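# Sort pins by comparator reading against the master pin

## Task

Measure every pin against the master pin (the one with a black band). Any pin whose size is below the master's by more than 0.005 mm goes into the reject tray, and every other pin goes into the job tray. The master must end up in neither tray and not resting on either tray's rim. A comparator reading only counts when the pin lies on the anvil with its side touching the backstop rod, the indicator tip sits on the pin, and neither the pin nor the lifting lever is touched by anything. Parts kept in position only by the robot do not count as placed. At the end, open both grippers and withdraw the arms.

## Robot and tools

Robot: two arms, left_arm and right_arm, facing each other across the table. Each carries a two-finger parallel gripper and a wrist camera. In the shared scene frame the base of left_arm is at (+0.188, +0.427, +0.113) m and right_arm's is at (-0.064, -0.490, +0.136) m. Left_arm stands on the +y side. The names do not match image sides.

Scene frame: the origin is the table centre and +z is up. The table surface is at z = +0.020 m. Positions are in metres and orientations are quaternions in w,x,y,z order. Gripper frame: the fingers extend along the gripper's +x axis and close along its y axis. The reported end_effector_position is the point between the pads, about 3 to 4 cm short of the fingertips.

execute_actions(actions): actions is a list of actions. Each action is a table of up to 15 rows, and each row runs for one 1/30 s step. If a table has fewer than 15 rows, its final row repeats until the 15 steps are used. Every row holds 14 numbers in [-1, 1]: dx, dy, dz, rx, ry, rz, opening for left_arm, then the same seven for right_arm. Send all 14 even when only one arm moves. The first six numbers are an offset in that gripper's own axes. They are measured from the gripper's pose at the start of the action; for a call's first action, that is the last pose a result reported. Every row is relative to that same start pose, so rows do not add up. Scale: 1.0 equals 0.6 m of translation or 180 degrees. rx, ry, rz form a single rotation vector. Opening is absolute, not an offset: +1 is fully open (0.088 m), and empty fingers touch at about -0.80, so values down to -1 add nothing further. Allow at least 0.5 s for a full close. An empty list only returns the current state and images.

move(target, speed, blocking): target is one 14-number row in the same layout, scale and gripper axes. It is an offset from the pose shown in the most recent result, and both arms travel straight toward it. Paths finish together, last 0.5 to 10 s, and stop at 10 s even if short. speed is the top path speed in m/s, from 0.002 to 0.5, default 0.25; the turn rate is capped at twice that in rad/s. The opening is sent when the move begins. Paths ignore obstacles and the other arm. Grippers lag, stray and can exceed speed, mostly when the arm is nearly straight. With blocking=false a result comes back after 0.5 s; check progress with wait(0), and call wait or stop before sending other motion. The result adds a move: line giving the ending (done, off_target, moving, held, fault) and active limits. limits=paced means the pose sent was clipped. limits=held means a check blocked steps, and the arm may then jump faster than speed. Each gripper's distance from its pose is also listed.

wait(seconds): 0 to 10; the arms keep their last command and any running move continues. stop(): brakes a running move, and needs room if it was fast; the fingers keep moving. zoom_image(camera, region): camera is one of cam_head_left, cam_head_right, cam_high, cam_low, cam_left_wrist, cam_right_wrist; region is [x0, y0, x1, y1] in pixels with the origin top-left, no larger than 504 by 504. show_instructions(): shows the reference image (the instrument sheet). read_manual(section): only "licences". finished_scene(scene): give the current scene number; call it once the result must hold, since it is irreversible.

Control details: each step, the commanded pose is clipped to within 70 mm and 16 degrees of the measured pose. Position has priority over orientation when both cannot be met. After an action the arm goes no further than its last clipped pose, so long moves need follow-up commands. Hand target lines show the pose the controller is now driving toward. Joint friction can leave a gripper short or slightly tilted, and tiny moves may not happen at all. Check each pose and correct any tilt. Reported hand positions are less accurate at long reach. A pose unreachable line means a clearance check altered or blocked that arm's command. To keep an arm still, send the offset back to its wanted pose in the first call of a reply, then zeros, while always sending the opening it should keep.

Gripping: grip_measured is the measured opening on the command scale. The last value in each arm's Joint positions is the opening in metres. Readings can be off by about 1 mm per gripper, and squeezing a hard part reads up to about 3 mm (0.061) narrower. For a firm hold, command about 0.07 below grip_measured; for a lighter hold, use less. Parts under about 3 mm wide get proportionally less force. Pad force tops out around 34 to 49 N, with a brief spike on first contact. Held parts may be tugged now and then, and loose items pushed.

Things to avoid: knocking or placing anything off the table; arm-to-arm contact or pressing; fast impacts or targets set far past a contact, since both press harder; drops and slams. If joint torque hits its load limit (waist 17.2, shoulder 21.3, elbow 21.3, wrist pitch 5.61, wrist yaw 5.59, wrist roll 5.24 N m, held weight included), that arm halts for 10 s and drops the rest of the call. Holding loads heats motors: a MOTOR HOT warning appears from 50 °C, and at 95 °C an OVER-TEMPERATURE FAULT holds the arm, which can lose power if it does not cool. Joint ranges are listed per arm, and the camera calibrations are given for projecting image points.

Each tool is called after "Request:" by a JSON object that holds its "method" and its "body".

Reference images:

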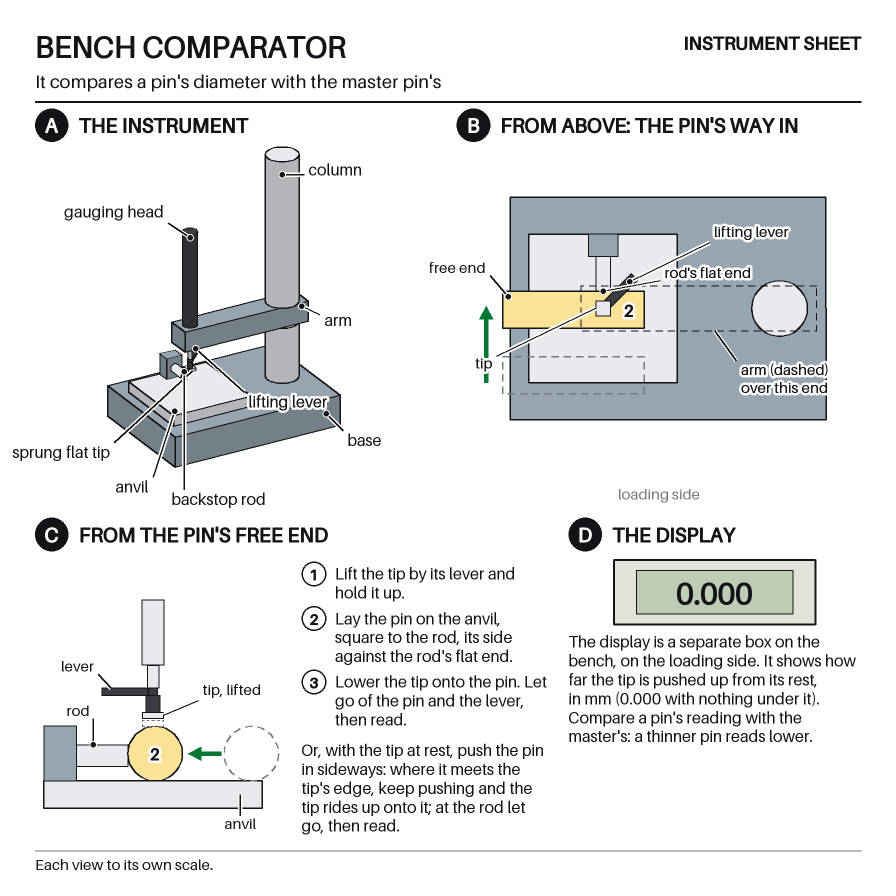

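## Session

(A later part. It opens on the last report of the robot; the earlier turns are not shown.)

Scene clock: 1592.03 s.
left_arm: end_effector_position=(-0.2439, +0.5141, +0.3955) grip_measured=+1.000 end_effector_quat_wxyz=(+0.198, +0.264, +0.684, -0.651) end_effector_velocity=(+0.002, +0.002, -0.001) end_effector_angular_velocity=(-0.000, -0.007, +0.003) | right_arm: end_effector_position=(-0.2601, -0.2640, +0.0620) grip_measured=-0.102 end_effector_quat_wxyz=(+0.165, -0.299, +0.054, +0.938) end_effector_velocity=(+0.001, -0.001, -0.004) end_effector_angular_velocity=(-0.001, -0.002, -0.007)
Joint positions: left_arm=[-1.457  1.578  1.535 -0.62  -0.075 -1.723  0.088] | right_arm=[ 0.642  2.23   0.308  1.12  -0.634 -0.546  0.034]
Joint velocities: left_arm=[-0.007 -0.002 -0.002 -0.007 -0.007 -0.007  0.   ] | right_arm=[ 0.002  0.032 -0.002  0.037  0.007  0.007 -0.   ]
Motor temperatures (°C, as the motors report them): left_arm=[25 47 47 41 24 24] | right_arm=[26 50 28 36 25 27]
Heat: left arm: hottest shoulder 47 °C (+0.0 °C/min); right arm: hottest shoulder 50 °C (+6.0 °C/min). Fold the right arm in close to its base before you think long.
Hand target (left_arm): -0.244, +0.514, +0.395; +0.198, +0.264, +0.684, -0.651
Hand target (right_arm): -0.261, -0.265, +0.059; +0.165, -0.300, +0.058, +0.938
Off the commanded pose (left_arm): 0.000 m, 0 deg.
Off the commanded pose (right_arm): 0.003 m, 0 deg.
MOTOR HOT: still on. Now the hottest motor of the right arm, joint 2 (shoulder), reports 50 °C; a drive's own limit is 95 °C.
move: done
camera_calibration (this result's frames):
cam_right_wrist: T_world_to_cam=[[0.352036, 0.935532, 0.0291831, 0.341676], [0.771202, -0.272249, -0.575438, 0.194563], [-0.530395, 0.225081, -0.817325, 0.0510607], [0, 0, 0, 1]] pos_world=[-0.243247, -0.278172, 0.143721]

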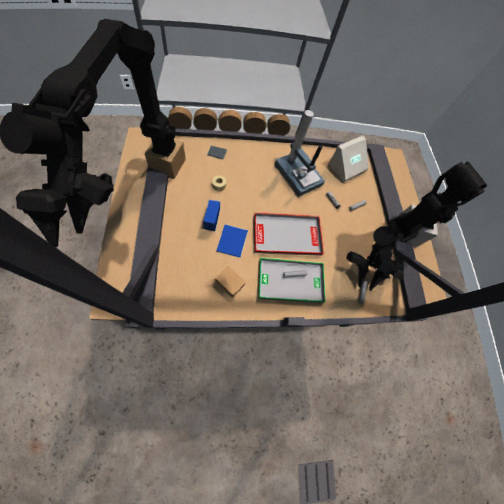

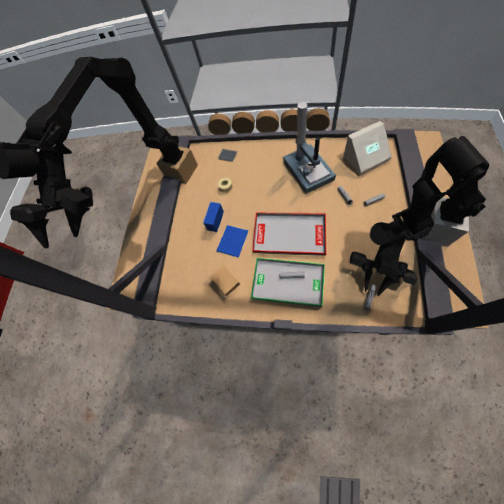

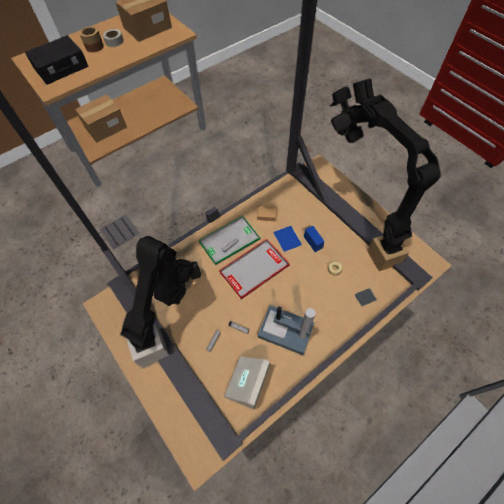

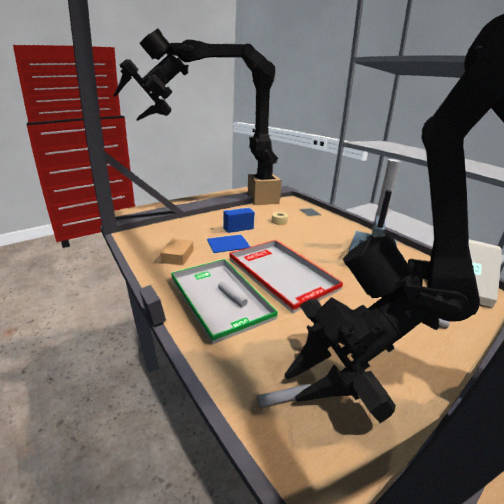

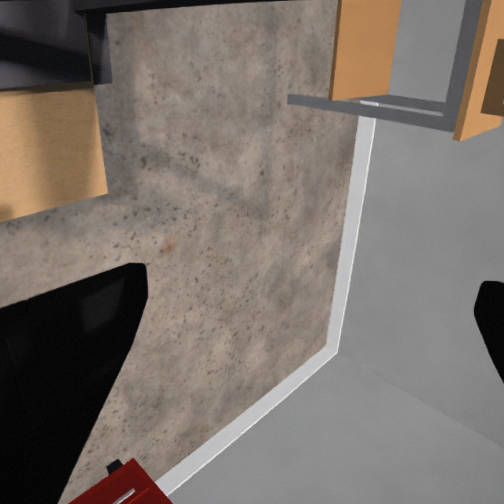

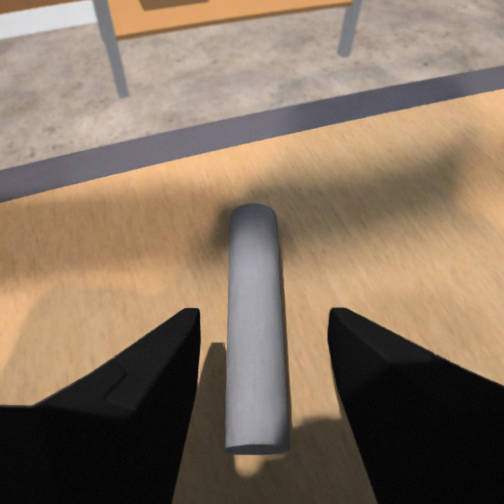

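Request:
{"method": "move", "body": {"target": [0,0,0,0,0,0,1, 0.018,0.006,-0.026,0,0,0,-0.1], "speed": 0.05}}

Scene clock: 1599.83 s.
left_arm: end_effector_position=(-0.2439, +0.5141, +0.3955) grip_measured=+1.000 end_effector_quat_wxyz=(+0.198, +0.264, +0.684, -0.651) end_effector_velocity=(-0.001, -0.004, +0.001) end_effector_angular_velocity=(-0.017, +0.011, +0.015) | right_arm: end_effector_position=(-0.2607, -0.2667, +0.0458) grip_measured=-0.102 end_effector_quat_wxyz=(+0.165, -0.298, +0.050, +0.939) end_effector_velocity=(+0.002, -0.000, -0.004) end_effector_angular_velocity=(+0.001, -0.010, -0.003)
Joint positions: left_arm=[-1.457  1.578  1.535 -0.62  -0.075 -1.723  0.088] | right_arm=[ 0.651  2.355  0.32   1.242 -0.628 -0.542  0.034]
Joint velocities: left_arm=[ 0.002 -0.002 -0.002  0.007 -0.022  0.007  0.   ] | right_arm=[-0.002  0.017  0.002  0.007  0.007 -0.007 -0.   ]
Motor temperatures (°C, as the motors report them): left_arm=[25 47 47 41 24 24] | right_arm=[26 48 28 36 25 27]
Heat: left arm: hottest shoulder 47 °C (+0.0 °C/min); right arm: hottest shoulder 48 °C (+4.0 °C/min). Fold the right arm in close to its base before you think long.
Hand target (left_arm): -0.244, +0.514, +0.395; +0.198, +0.264, +0.684, -0.651
Hand target (right_arm): -0.261, -0.267, +0.043; +0.165, -0.299, +0.054, +0.938
Off the commanded pose (left_arm): 0.000 m, 0 deg.
Off the commanded pose (right_arm): 0.003 m, 0 deg.
MOTOR HOT: still on. Now the hottest motor of the right arm, joint 2 (shoulder), reports 48 °C; a drive's own limit is 95 °C.
move: done
camera_calibration (this result's frames):
cam_right_wrist: T_world_to_cam=[[0.350055, 0.936028, 0.0362485, 0.344208], [0.771313, -0.266065, -0.578174, 0.18675], [-0.531542, 0.230351, -0.815108, 0.0391186], [0, 0, 0, 1]] pos_world=[-0.243741, -0.281512, 0.127383]

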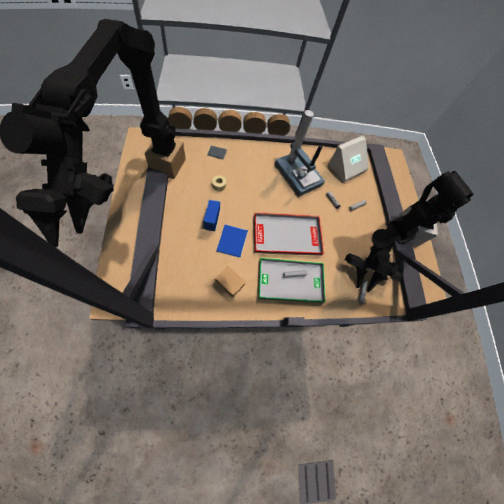

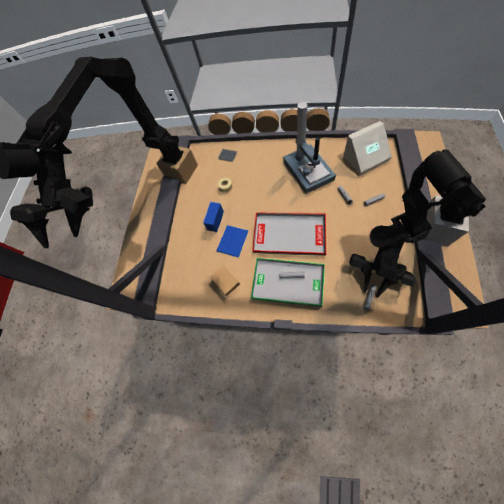

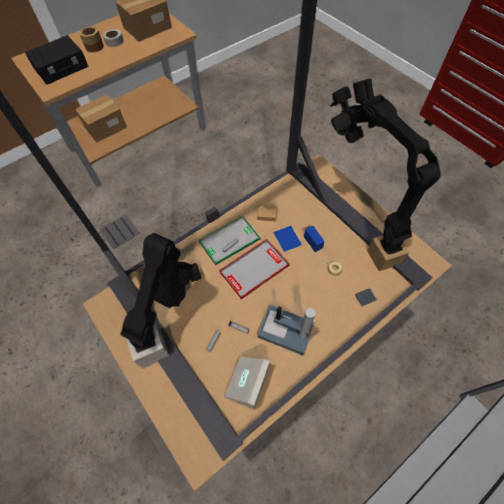

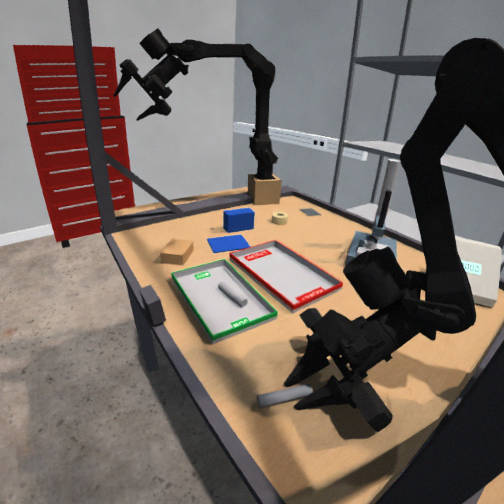

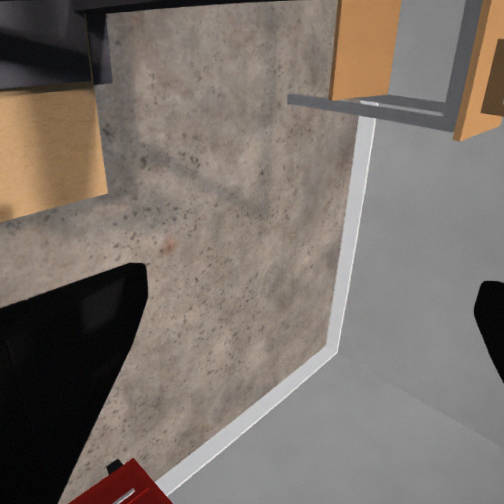

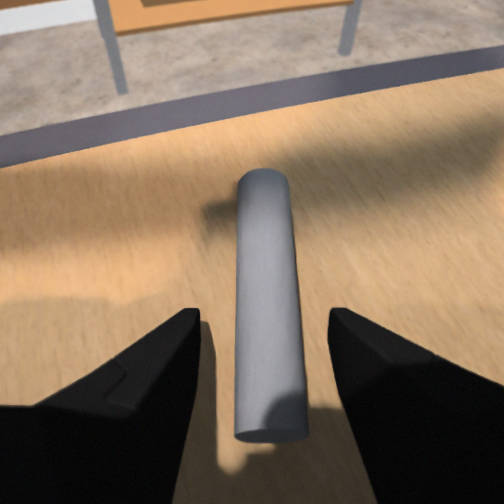

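Request:
{"method": "execute_actions", "body": {"actions": [[[0,0,0,0,0,0,1, 0,0,0,0,0,0,-0.45]],[[0,0,0,0,0,0,1, 0,0,0,0,0,0,-0.75]],[[0,0,0,0,0,0,1, 0,0,0,0,0,0,-0.75]]]}}

Scene clock: 1607.60 s.
left_arm: end_effector_position=(-0.2439, +0.5141, +0.3955) grip_measured=+1.000 end_effector_quat_wxyz=(+0.198, +0.264, +0.684, -0.651) end_effector_velocity=(+0.000, +0.002, +0.001) end_effector_angular_velocity=(-0.008, +0.009, -0.006) | right_arm: end_effector_position=(-0.2608, -0.2667, +0.0456) grip_measured=-0.510 end_effector_quat_wxyz=(+0.165, -0.298, +0.050, +0.939) end_effector_velocity=(+0.001, -0.003, -0.000) end_effector_angular_velocity=(-0.019, +0.002, -0.002)
Joint positions: left_arm=[-1.457  1.578  1.535 -0.62  -0.075 -1.723  0.088] | right_arm=[ 0.651  2.357  0.321  1.244 -0.629 -0.542  0.014]
Joint velocities: left_arm=[-0.007 -0.002 -0.002  0.007 -0.007  0.007  0.   ] | right_arm=[-0.002 -0.002 -0.007 -0.007 -0.007  0.007  0.   ]
Motor temperatures (°C, as the motors report them): left_arm=[25 47 47 41 24 24] | right_arm=[26 46 28 36 25 27]
Heat: left arm: hottest shoulder 47 °C (+0.0 °C/min); right arm: hottest shoulder 46 °C (+1.0 °C/min).
Hand target (left_arm): -0.244, +0.514, +0.395; +0.198, +0.264, +0.684, -0.651
Hand target (right_arm): -0.261, -0.267, +0.046; +0.165, -0.298, +0.050, +0.939
Off the commanded pose (left_arm): 0.000 m, 0 deg.
Off the commanded pose (right_arm): 0.000 m, 0 deg.
MOTOR HOT: cleared. Now the hottest motor of the right arm, joint 2 (shoulder), reports 46 °C.
camera_calibration (this result's frames):
cam_right_wrist: T_world_to_cam=[[0.350034, 0.936034, 0.0362899, 0.344216], [0.770941, -0.265858, -0.578765, 0.186671], [-0.532096, 0.230565, -0.814686, 0.0388191], [0, 0, 0, 1]] pos_world=[-0.243744, -0.28152, 0.127173]

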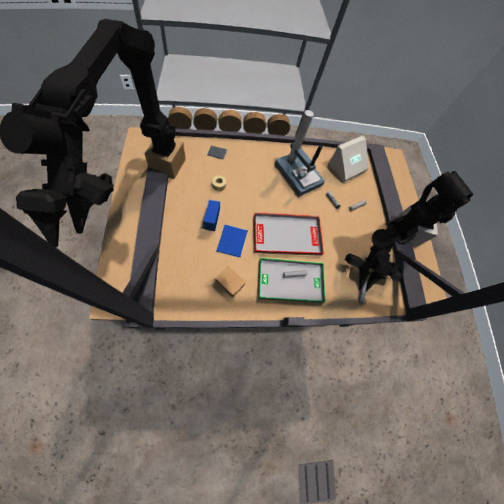

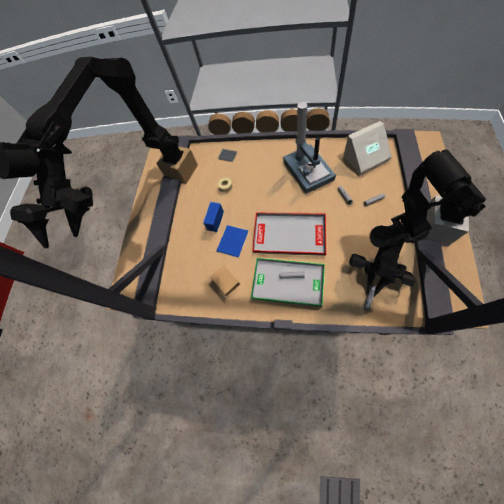

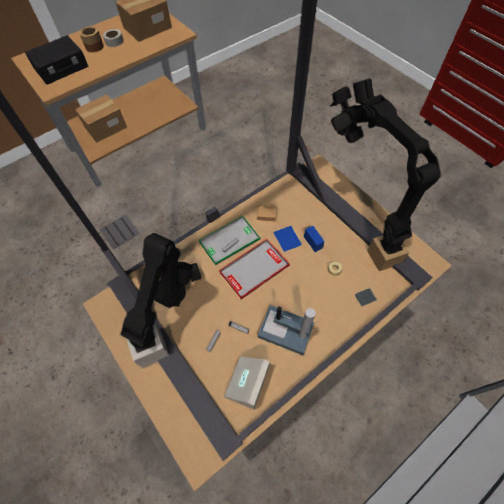

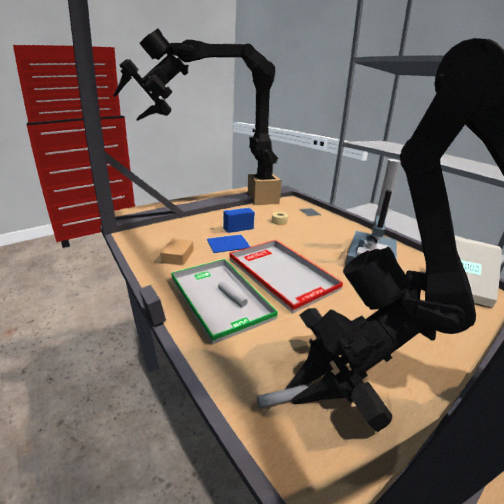

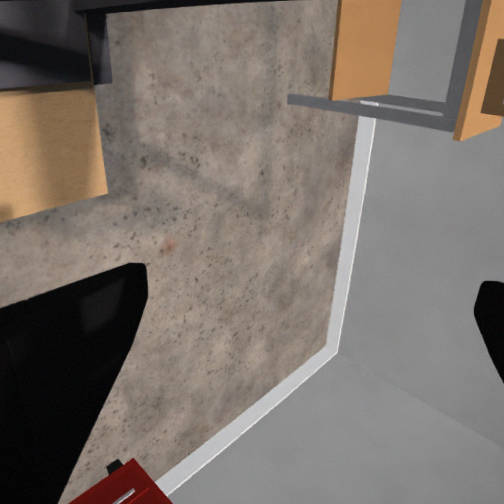

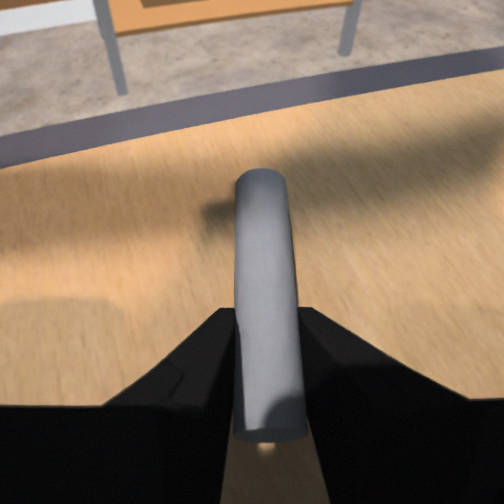

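Request:
{"method": "move", "body": {"target": [0,0,0,0,0,0,1, -0.077,0,0.109,0,0,0,-0.75], "speed": 0.2}}

Scene clock: 1619.73 s.
left_arm: end_effector_position=(-0.2439, +0.5141, +0.3955) grip_measured=+1.000 end_effector_quat_wxyz=(+0.198, +0.264, +0.684, -0.651) end_effector_velocity=(-0.001, +0.000, -0.003) end_effector_angular_velocity=(+0.001, -0.002, +0.008) | right_arm: end_effector_position=(-0.2579, -0.2725, +0.1185) grip_measured=-0.510 end_effector_quat_wxyz=(+0.164, -0.304, +0.064, +0.936) end_effector_velocity=(+0.001, -0.002, +0.002) end_effector_angular_velocity=(-0.014, -0.014, +0.016)
Joint positions: left_arm=[-1.457  1.578  1.535 -0.62  -0.075 -1.723  0.088] | right_arm=[ 0.651  1.778  0.261  0.7   -0.626 -0.534  0.014]
Joint velocities: left_arm=[-0.002  0.002 -0.007  0.007 -0.007 -0.007  0.   ] | right_arm=[-0.002 -0.037  0.012 -0.081 -0.007 -0.022 -0.   ]
Motor temperatures (°C, as the motors report them): left_arm=[25 47 47 41 24 24] | right_arm=[26 45 27 36 25 27]
Heat: left arm: hottest shoulder 47 °C (+0.0 °C/min); right arm: hottest shoulder 45 °C (-3.0 °C/min).
Hand target (left_arm): -0.244, +0.514, +0.395; +0.198, +0.264, +0.684, -0.651
Hand target (right_arm): -0.261, -0.267, +0.125; +0.165, -0.298, +0.050, +0.939
Off the commanded pose (left_arm): 0.000 m, 0 deg.
Off the commanded pose (right_arm): 0.009 m, 2 deg.
move: off_target (right_arm)
camera_calibration (this result's frames):
cam_right_wrist: T_world_to_cam=[[0.355654, 0.934522, 0.0133276, 0.349734], [0.77459, -0.286749, -0.563725, 0.218565], [-0.522992, 0.210815, -0.825855, 0.0993667], [0, 0, 0, 1]] pos_world=[-0.241715, -0.285108, 0.200612]

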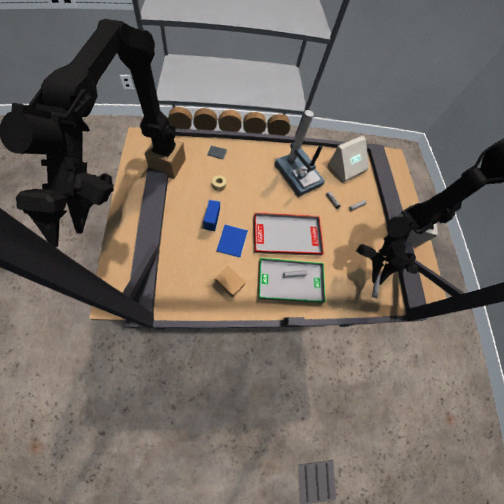

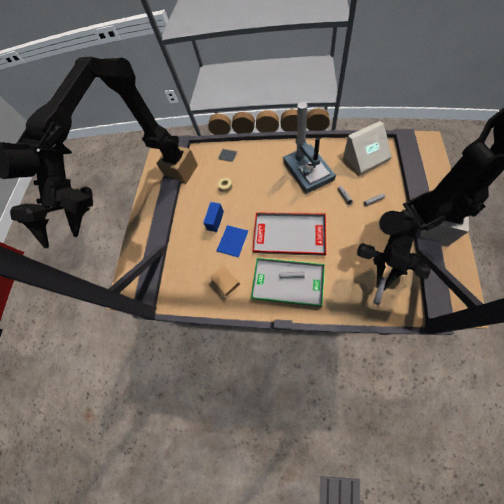

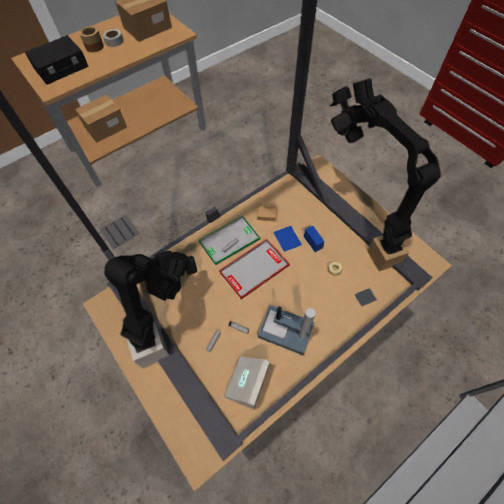

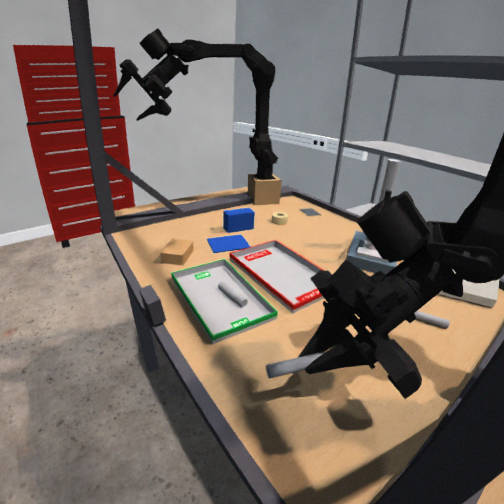

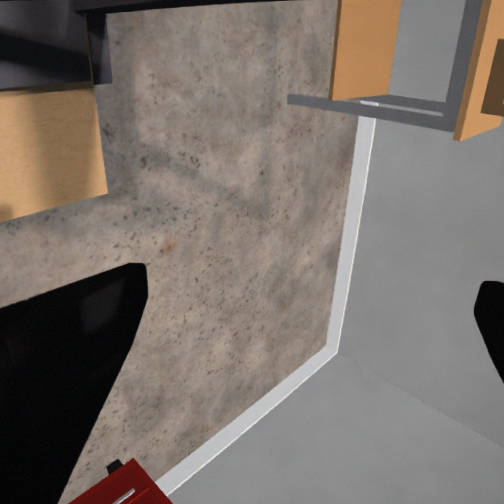

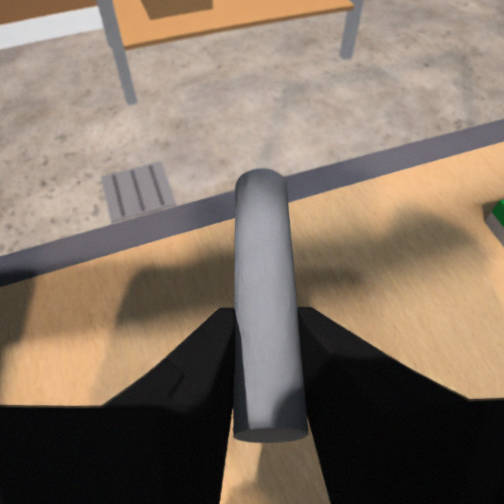

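Request:
{"method": "move", "body": {"target": [0,0,0,0,0,0,1, -0.406,-0.385,-0.295,0.424,-0.009,-0.592,-0.75], "speed": 0.3}}

Scene clock: 1648.50 s.
left_arm: end_effector_position=(-0.2439, +0.5141, +0.3955) grip_measured=+1.000 end_effector_quat_wxyz=(+0.198, +0.264, +0.684, -0.651) end_effector_velocity=(+0.003, +0.001, -0.001) end_effector_angular_velocity=(+0.011, -0.008, +0.012) | right_arm: end_effector_position=(+0.1006, -0.1620, +0.1138) grip_measured=-0.510 end_effector_quat_wxyz=(+0.920, -0.080, +0.299, +0.241) end_effector_velocity=(+0.002, +0.000, -0.000) end_effector_angular_velocity=(-0.008, +0.000, -0.012)
Joint positions: left_arm=[-1.457  1.578  1.535 -0.62  -0.075 -1.723  0.088] | right_arm=[0.015 1.979 0.593 0.555 0.647 0.579 0.014]
Joint velocities: left_arm=[-0.007 -0.007 -0.007 -0.007 -0.007 -0.022  0.   ] | right_arm=[-0.002  0.002  0.012 -0.022  0.007  0.007  0.   ]
Motor temperatures (°C, as the motors report them): left_arm=[25 47 48 41 24 24] | right_arm=[26 44 29 36 25 27]
Heat: left arm: hottest elbow 48 °C (+1.0 °C/min); right arm: hottest shoulder 44 °C (-6.1 °C/min).
Hand target (left_arm): -0.244, +0.514, +0.395; +0.198, +0.264, +0.684, -0.651
Hand target (right_arm): +0.103, -0.159, +0.114; +0.922, -0.075, +0.298, +0.237
Off the commanded pose (left_arm): 0.000 m, 0 deg.
Off the commanded pose (right_arm): 0.005 m, 1 deg.
move: done
camera_calibration (this result's frames):
cam_right_wrist: T_world_to_cam=[[0.481847, -0.875527, 0.0357028, -0.18936], [-0.712683, -0.41528, -0.565354, 0.0988828], [0.50981, 0.24697, -0.824075, 0.161395], [0, 0, 0, 1]] pos_world=[0.0794336, -0.164585, 0.195666]

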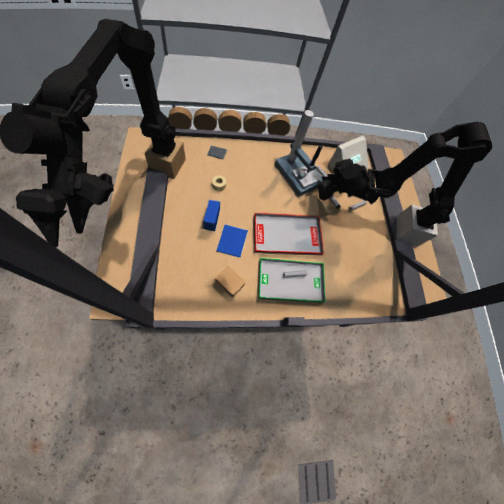

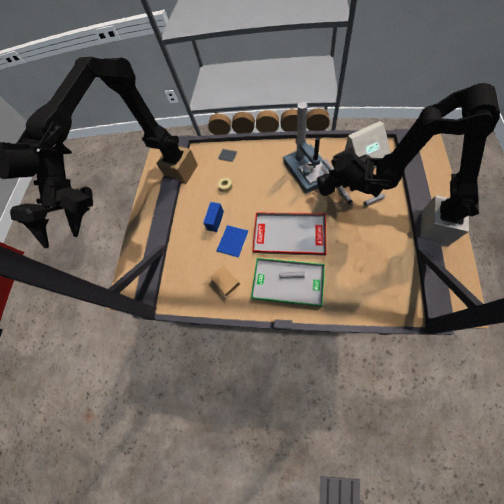

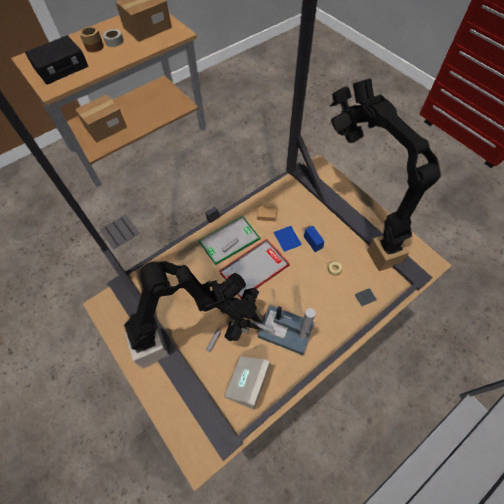

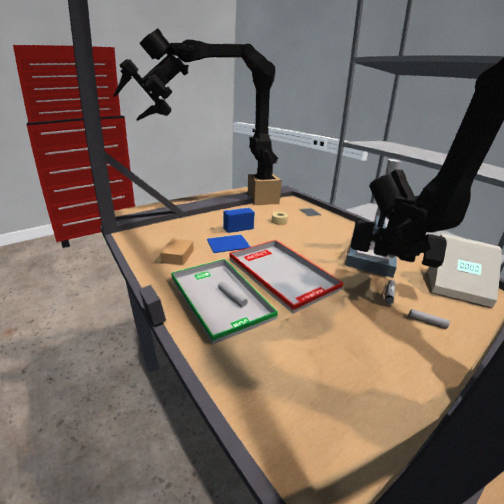

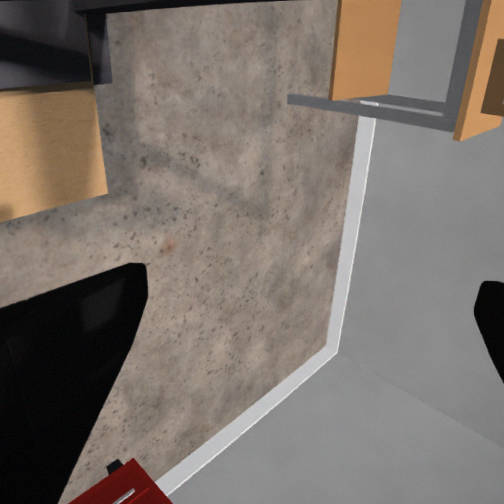

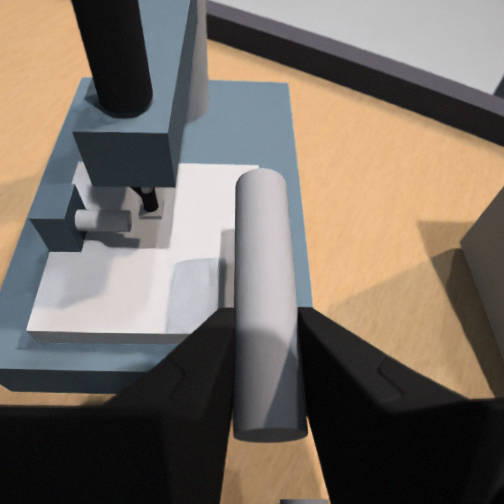

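Request:
{"method": "move", "body": {"target": [0,0,0,0,0,0,1, 0.071,0.016,0.021,0.003,0,-0.004,-0.75], "speed": 0.1}}

Scene clock: 1660.10 s.
left_arm: end_effector_position=(-0.2439, +0.5141, +0.3955) grip_measured=+1.000 end_effector_quat_wxyz=(+0.198, +0.264, +0.684, -0.651) end_effector_velocity=(+0.002, -0.000, -0.001) end_effector_angular_velocity=(-0.000, -0.007, +0.008) | right_arm: end_effector_position=(+0.1295, -0.1367, +0.0985) grip_measured=-0.510 end_effector_quat_wxyz=(+0.920, -0.079, +0.303, +0.233) end_effector_velocity=(+0.002, -0.000, -0.002) end_effector_angular_velocity=(-0.011, +0.004, +0.002)
Joint positions: left_arm=[-1.457  1.578  1.535 -0.62  -0.075 -1.723  0.088] | right_arm=[-0.057  2.111  0.732  0.569  0.606  0.534  0.014]
Joint velocities: left_arm=[-0.002 -0.002 -0.002 -0.007 -0.007 -0.007  0.   ] | right_arm=[-0.007  0.007  0.007 -0.007 -0.007 -0.007 -0.   ]
Motor temperatures (°C, as the motors report them): left_arm=[25 47 48 41 24 24] | right_arm=[26 44 29 36 25 27]
Heat: left arm: hottest elbow 48 °C (+1.0 °C/min); right arm: hottest shoulder 44 °C (-4.1 °C/min).
Hand target (left_arm): -0.244, +0.514, +0.395; +0.198, +0.264, +0.684, -0.651
Hand target (right_arm): +0.132, -0.133, +0.099; +0.921, -0.078, +0.300, +0.234
Off the commanded pose (left_arm): 0.000 m, 0 deg.
Off the commanded pose (right_arm): 0.005 m, 0 deg.
move: done
camera_calibration (this result's frames):
cam_right_wrist: T_world_to_cam=[[0.4679, -0.883006, 0.0370078, -0.179987], [-0.722805, -0.406434, -0.558896, 0.123204], [0.50855, 0.234758, -0.828412, 0.126729], [0, 0, 0, 1]] pos_world=[0.10882, -0.138606, 0.180503]

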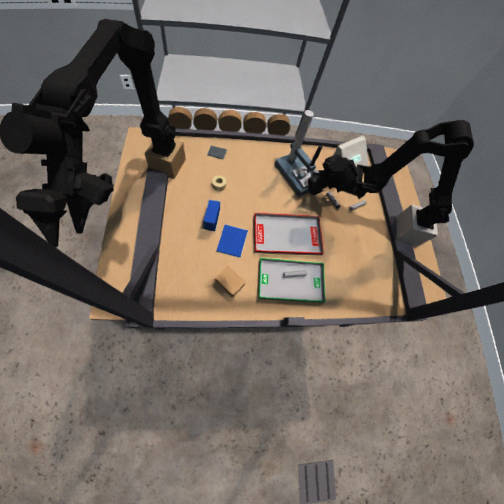

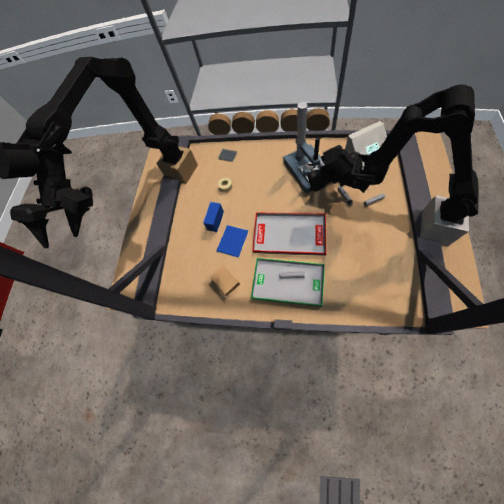

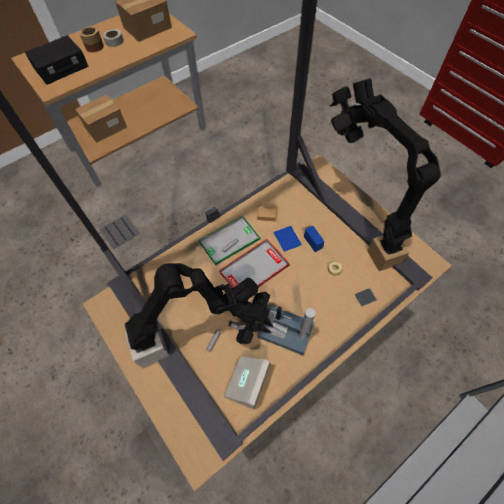

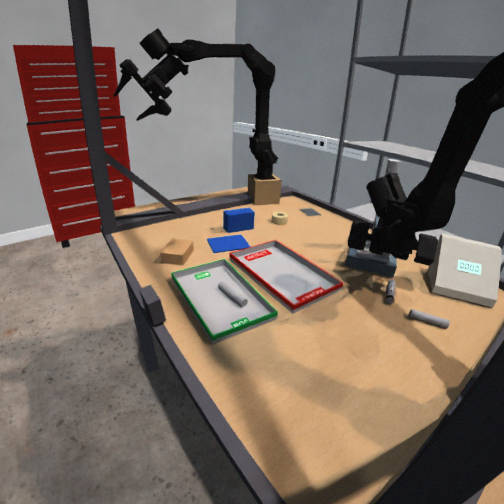

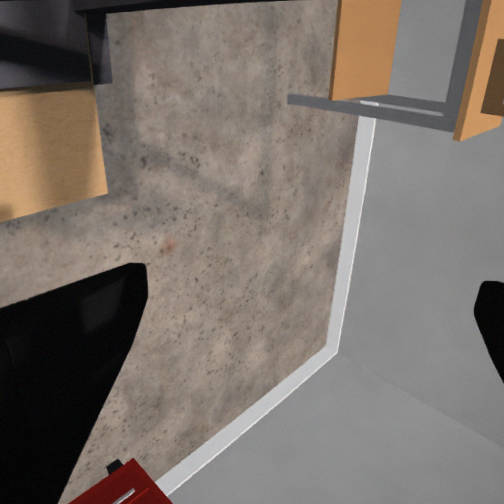

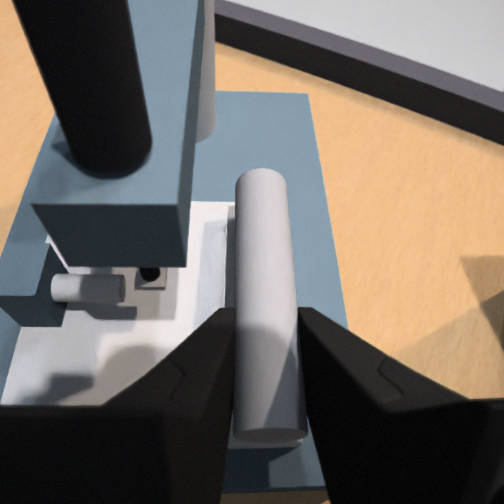

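Request:
{"method": "move", "body": {"target": [0,0,0,0,0,0,1, 0.013,0,-0.012,0,-0.009,0,-0.75], "speed": 0.03}}

Scene clock: 1670.80 s.
left_arm: end_effector_position=(-0.2439, +0.5141, +0.3955) grip_measured=+1.000 end_effector_quat_wxyz=(+0.198, +0.264, +0.684, -0.651) end_effector_velocity=(+0.002, +0.004, -0.001) end_effector_angular_velocity=(+0.008, -0.009, -0.009) | right_arm: end_effector_position=(+0.1318, -0.1335, +0.0916) grip_measured=-0.510 end_effector_quat_wxyz=(+0.925, -0.069, +0.291, +0.236) end_effector_velocity=(-0.002, +0.001, -0.001) end_effector_angular_velocity=(+0.009, +0.007, +0.003)
Joint positions: left_arm=[-1.457  1.578  1.535 -0.62  -0.075 -1.723  0.088] | right_arm=[-0.057  2.162  0.732  0.656  0.615  0.525  0.014]
Joint velocities: left_arm=[-0.007 -0.002 -0.002 -0.007  0.007 -0.007  0.   ] | right_arm=[ 0.002  0.002 -0.002  0.007 -0.007  0.007 -0.   ]
Motor temperatures (°C, as the motors report them): left_arm=[25 47 48 41 24 24] | right_arm=[26 44 30 37 25 27]
Heat: left arm: hottest elbow 48 °C (+1.0 °C/min); right arm: hottest shoulder 44 °C (-2.0 °C/min).
Hand target (left_arm): -0.244, +0.514, +0.395; +0.198, +0.264, +0.684, -0.651
Hand target (right_arm): +0.131, -0.136, +0.088; +0.925, -0.076, +0.290, +0.235
Off the commanded pose (left_arm): 0.000 m, 0 deg.
Off the commanded pose (right_arm): 0.004 m, 1 deg.
move: done
camera_calibration (this result's frames):
cam_right_wrist: T_world_to_cam=[[0.465992, -0.88448, 0.0233717, -0.176648], [-0.711966, -0.390523, -0.583605, 0.125273], [0.525315, 0.255315, -0.811701, 0.11809], [0, 0, 0, 1]] pos_world=[0.109472, -0.13747, 0.173092]

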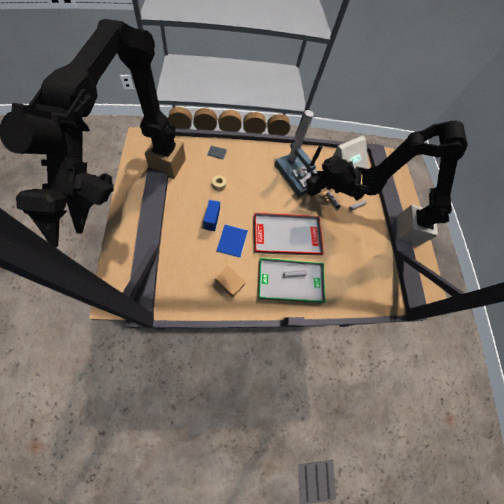

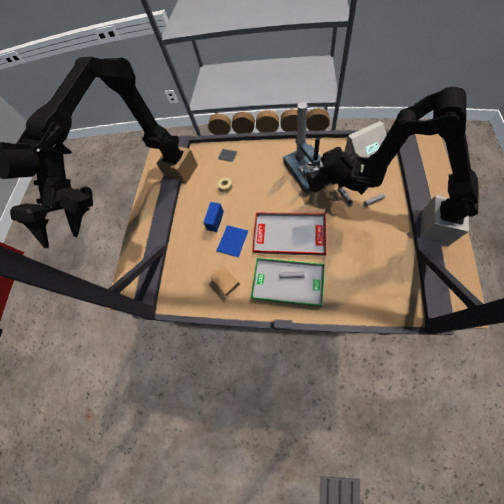

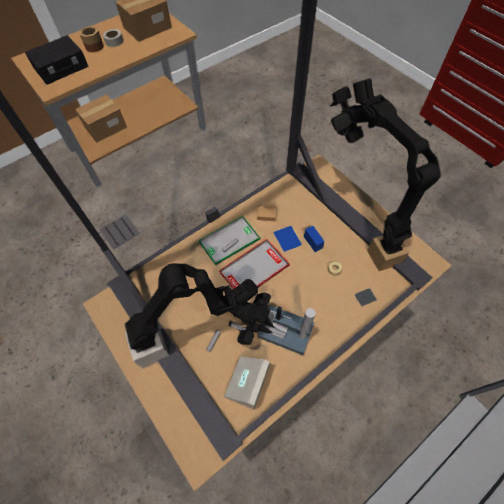

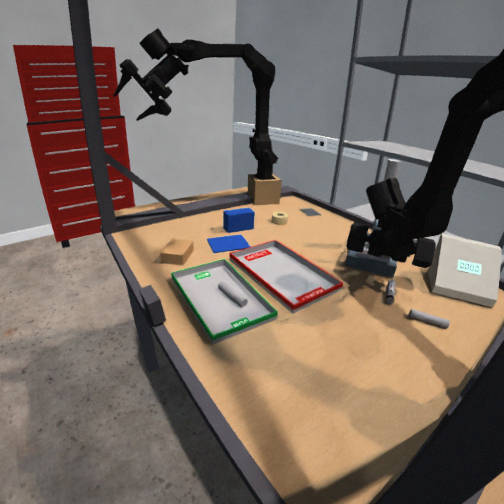

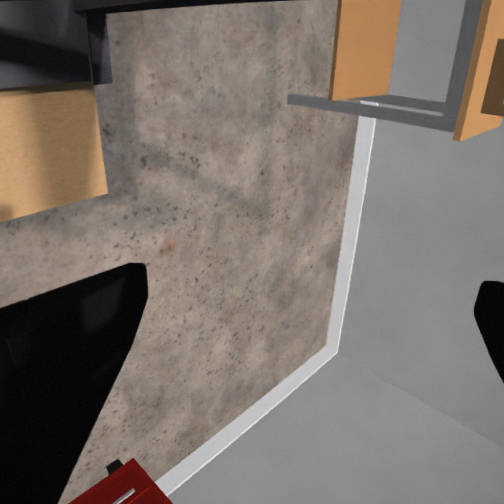

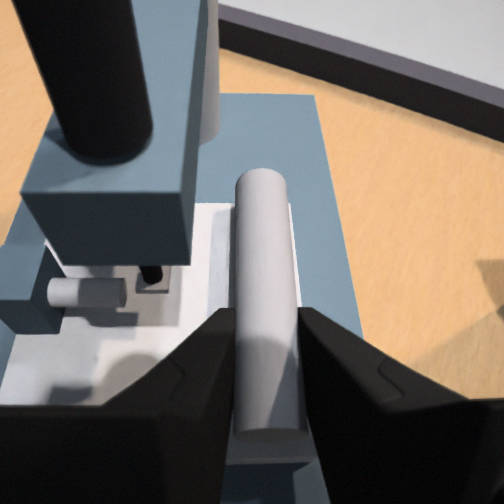

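Request:
{"method": "move", "body": {"target": [0,0,0,0,0,0,1, 0,0.066,0,0,0,0,-0.75], "speed": 0.02}}

Scene clock: 1677.60 s.
left_arm: end_effector_position=(-0.2439, +0.5141, +0.3955) grip_measured=+1.000 end_effector_quat_wxyz=(+0.198, +0.264, +0.684, -0.651) end_effector_velocity=(+0.003, +0.001, -0.006) end_effector_angular_velocity=(-0.005, -0.026, +0.003) | right_arm: end_effector_position=(+0.1159, -0.1067, +0.0922) grip_measured=-0.510 end_effector_quat_wxyz=(+0.926, -0.076, +0.291, +0.229) end_effector_velocity=(-0.003, +0.002, +0.000) end_effector_angular_velocity=(+0.004, +0.009, +0.008)
Joint positions: left_arm=[-1.457  1.578  1.535 -0.62  -0.075 -1.723  0.088] | right_arm=[0.016 2.196 0.85  0.519 0.678 0.591 0.014]
Joint velocities: left_arm=[-0.007  0.002 -0.002 -0.022 -0.007 -0.007  0.   ] | right_arm=[ 0.007 -0.002  0.002 -0.007 -0.007  0.007 -0.   ]
Motor temperatures (°C, as the motors report them): left_arm=[25 47 48 41 24 24] | right_arm=[26 44 30 38 25 27]
Heat: left arm: hottest elbow 48 °C (+1.0 °C/min); right arm: hottest shoulder 44 °C (-1.0 °C/min).
Hand target (left_arm): -0.244, +0.514, +0.395; +0.198, +0.264, +0.684, -0.651
Hand target (right_arm): +0.113, -0.099, +0.092; +0.925, -0.069, +0.291, +0.236
Off the commanded pose (left_arm): 0.000 m, 0 deg.
Off the commanded pose (right_arm): 0.009 m, 1 deg.
move: off_target (right_arm)
camera_calibration (this result's frames):
cam_right_wrist: T_world_to_cam=[[0.457801, -0.888199, 0.038997, -0.146483], [-0.712777, -0.392894, -0.581019, 0.124364], [0.531382, 0.238195, -0.812955, 0.117687], [0, 0, 0, 1]] pos_world=[0.0931669, -0.109277, 0.173644]

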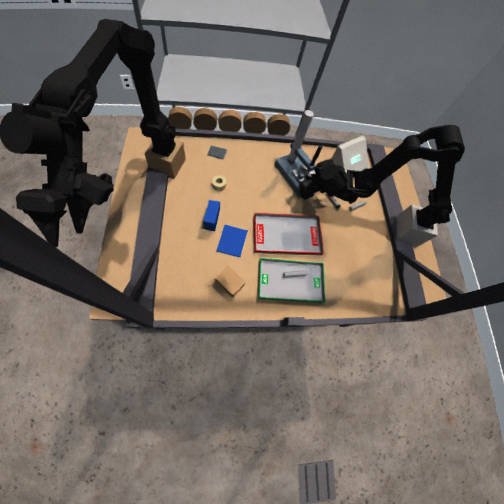

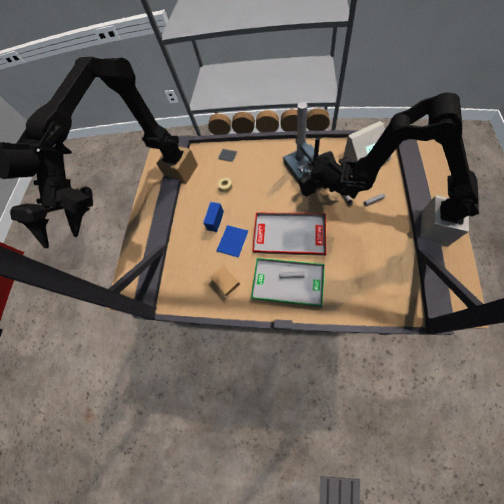

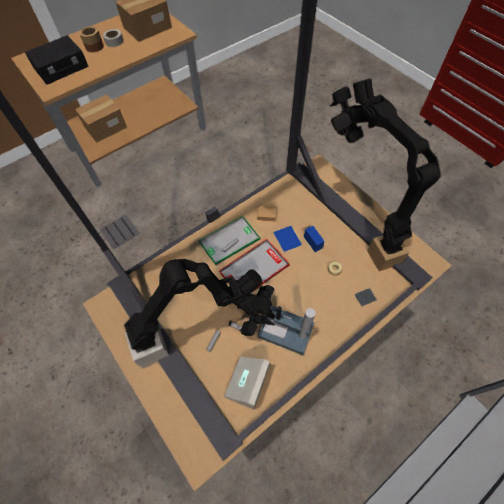

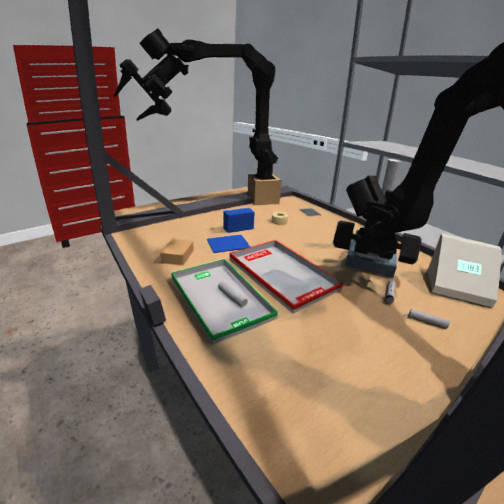

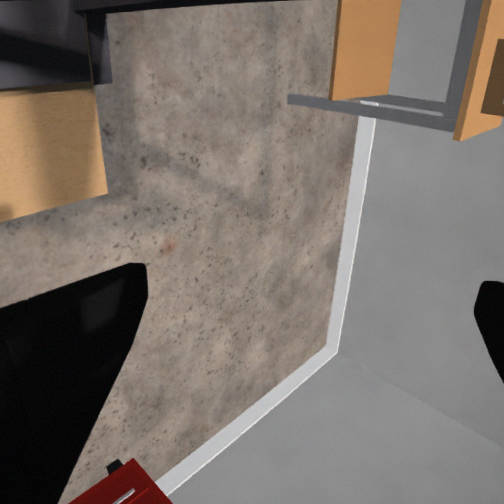

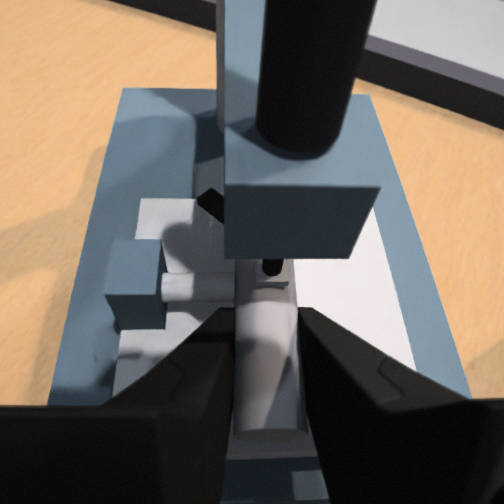

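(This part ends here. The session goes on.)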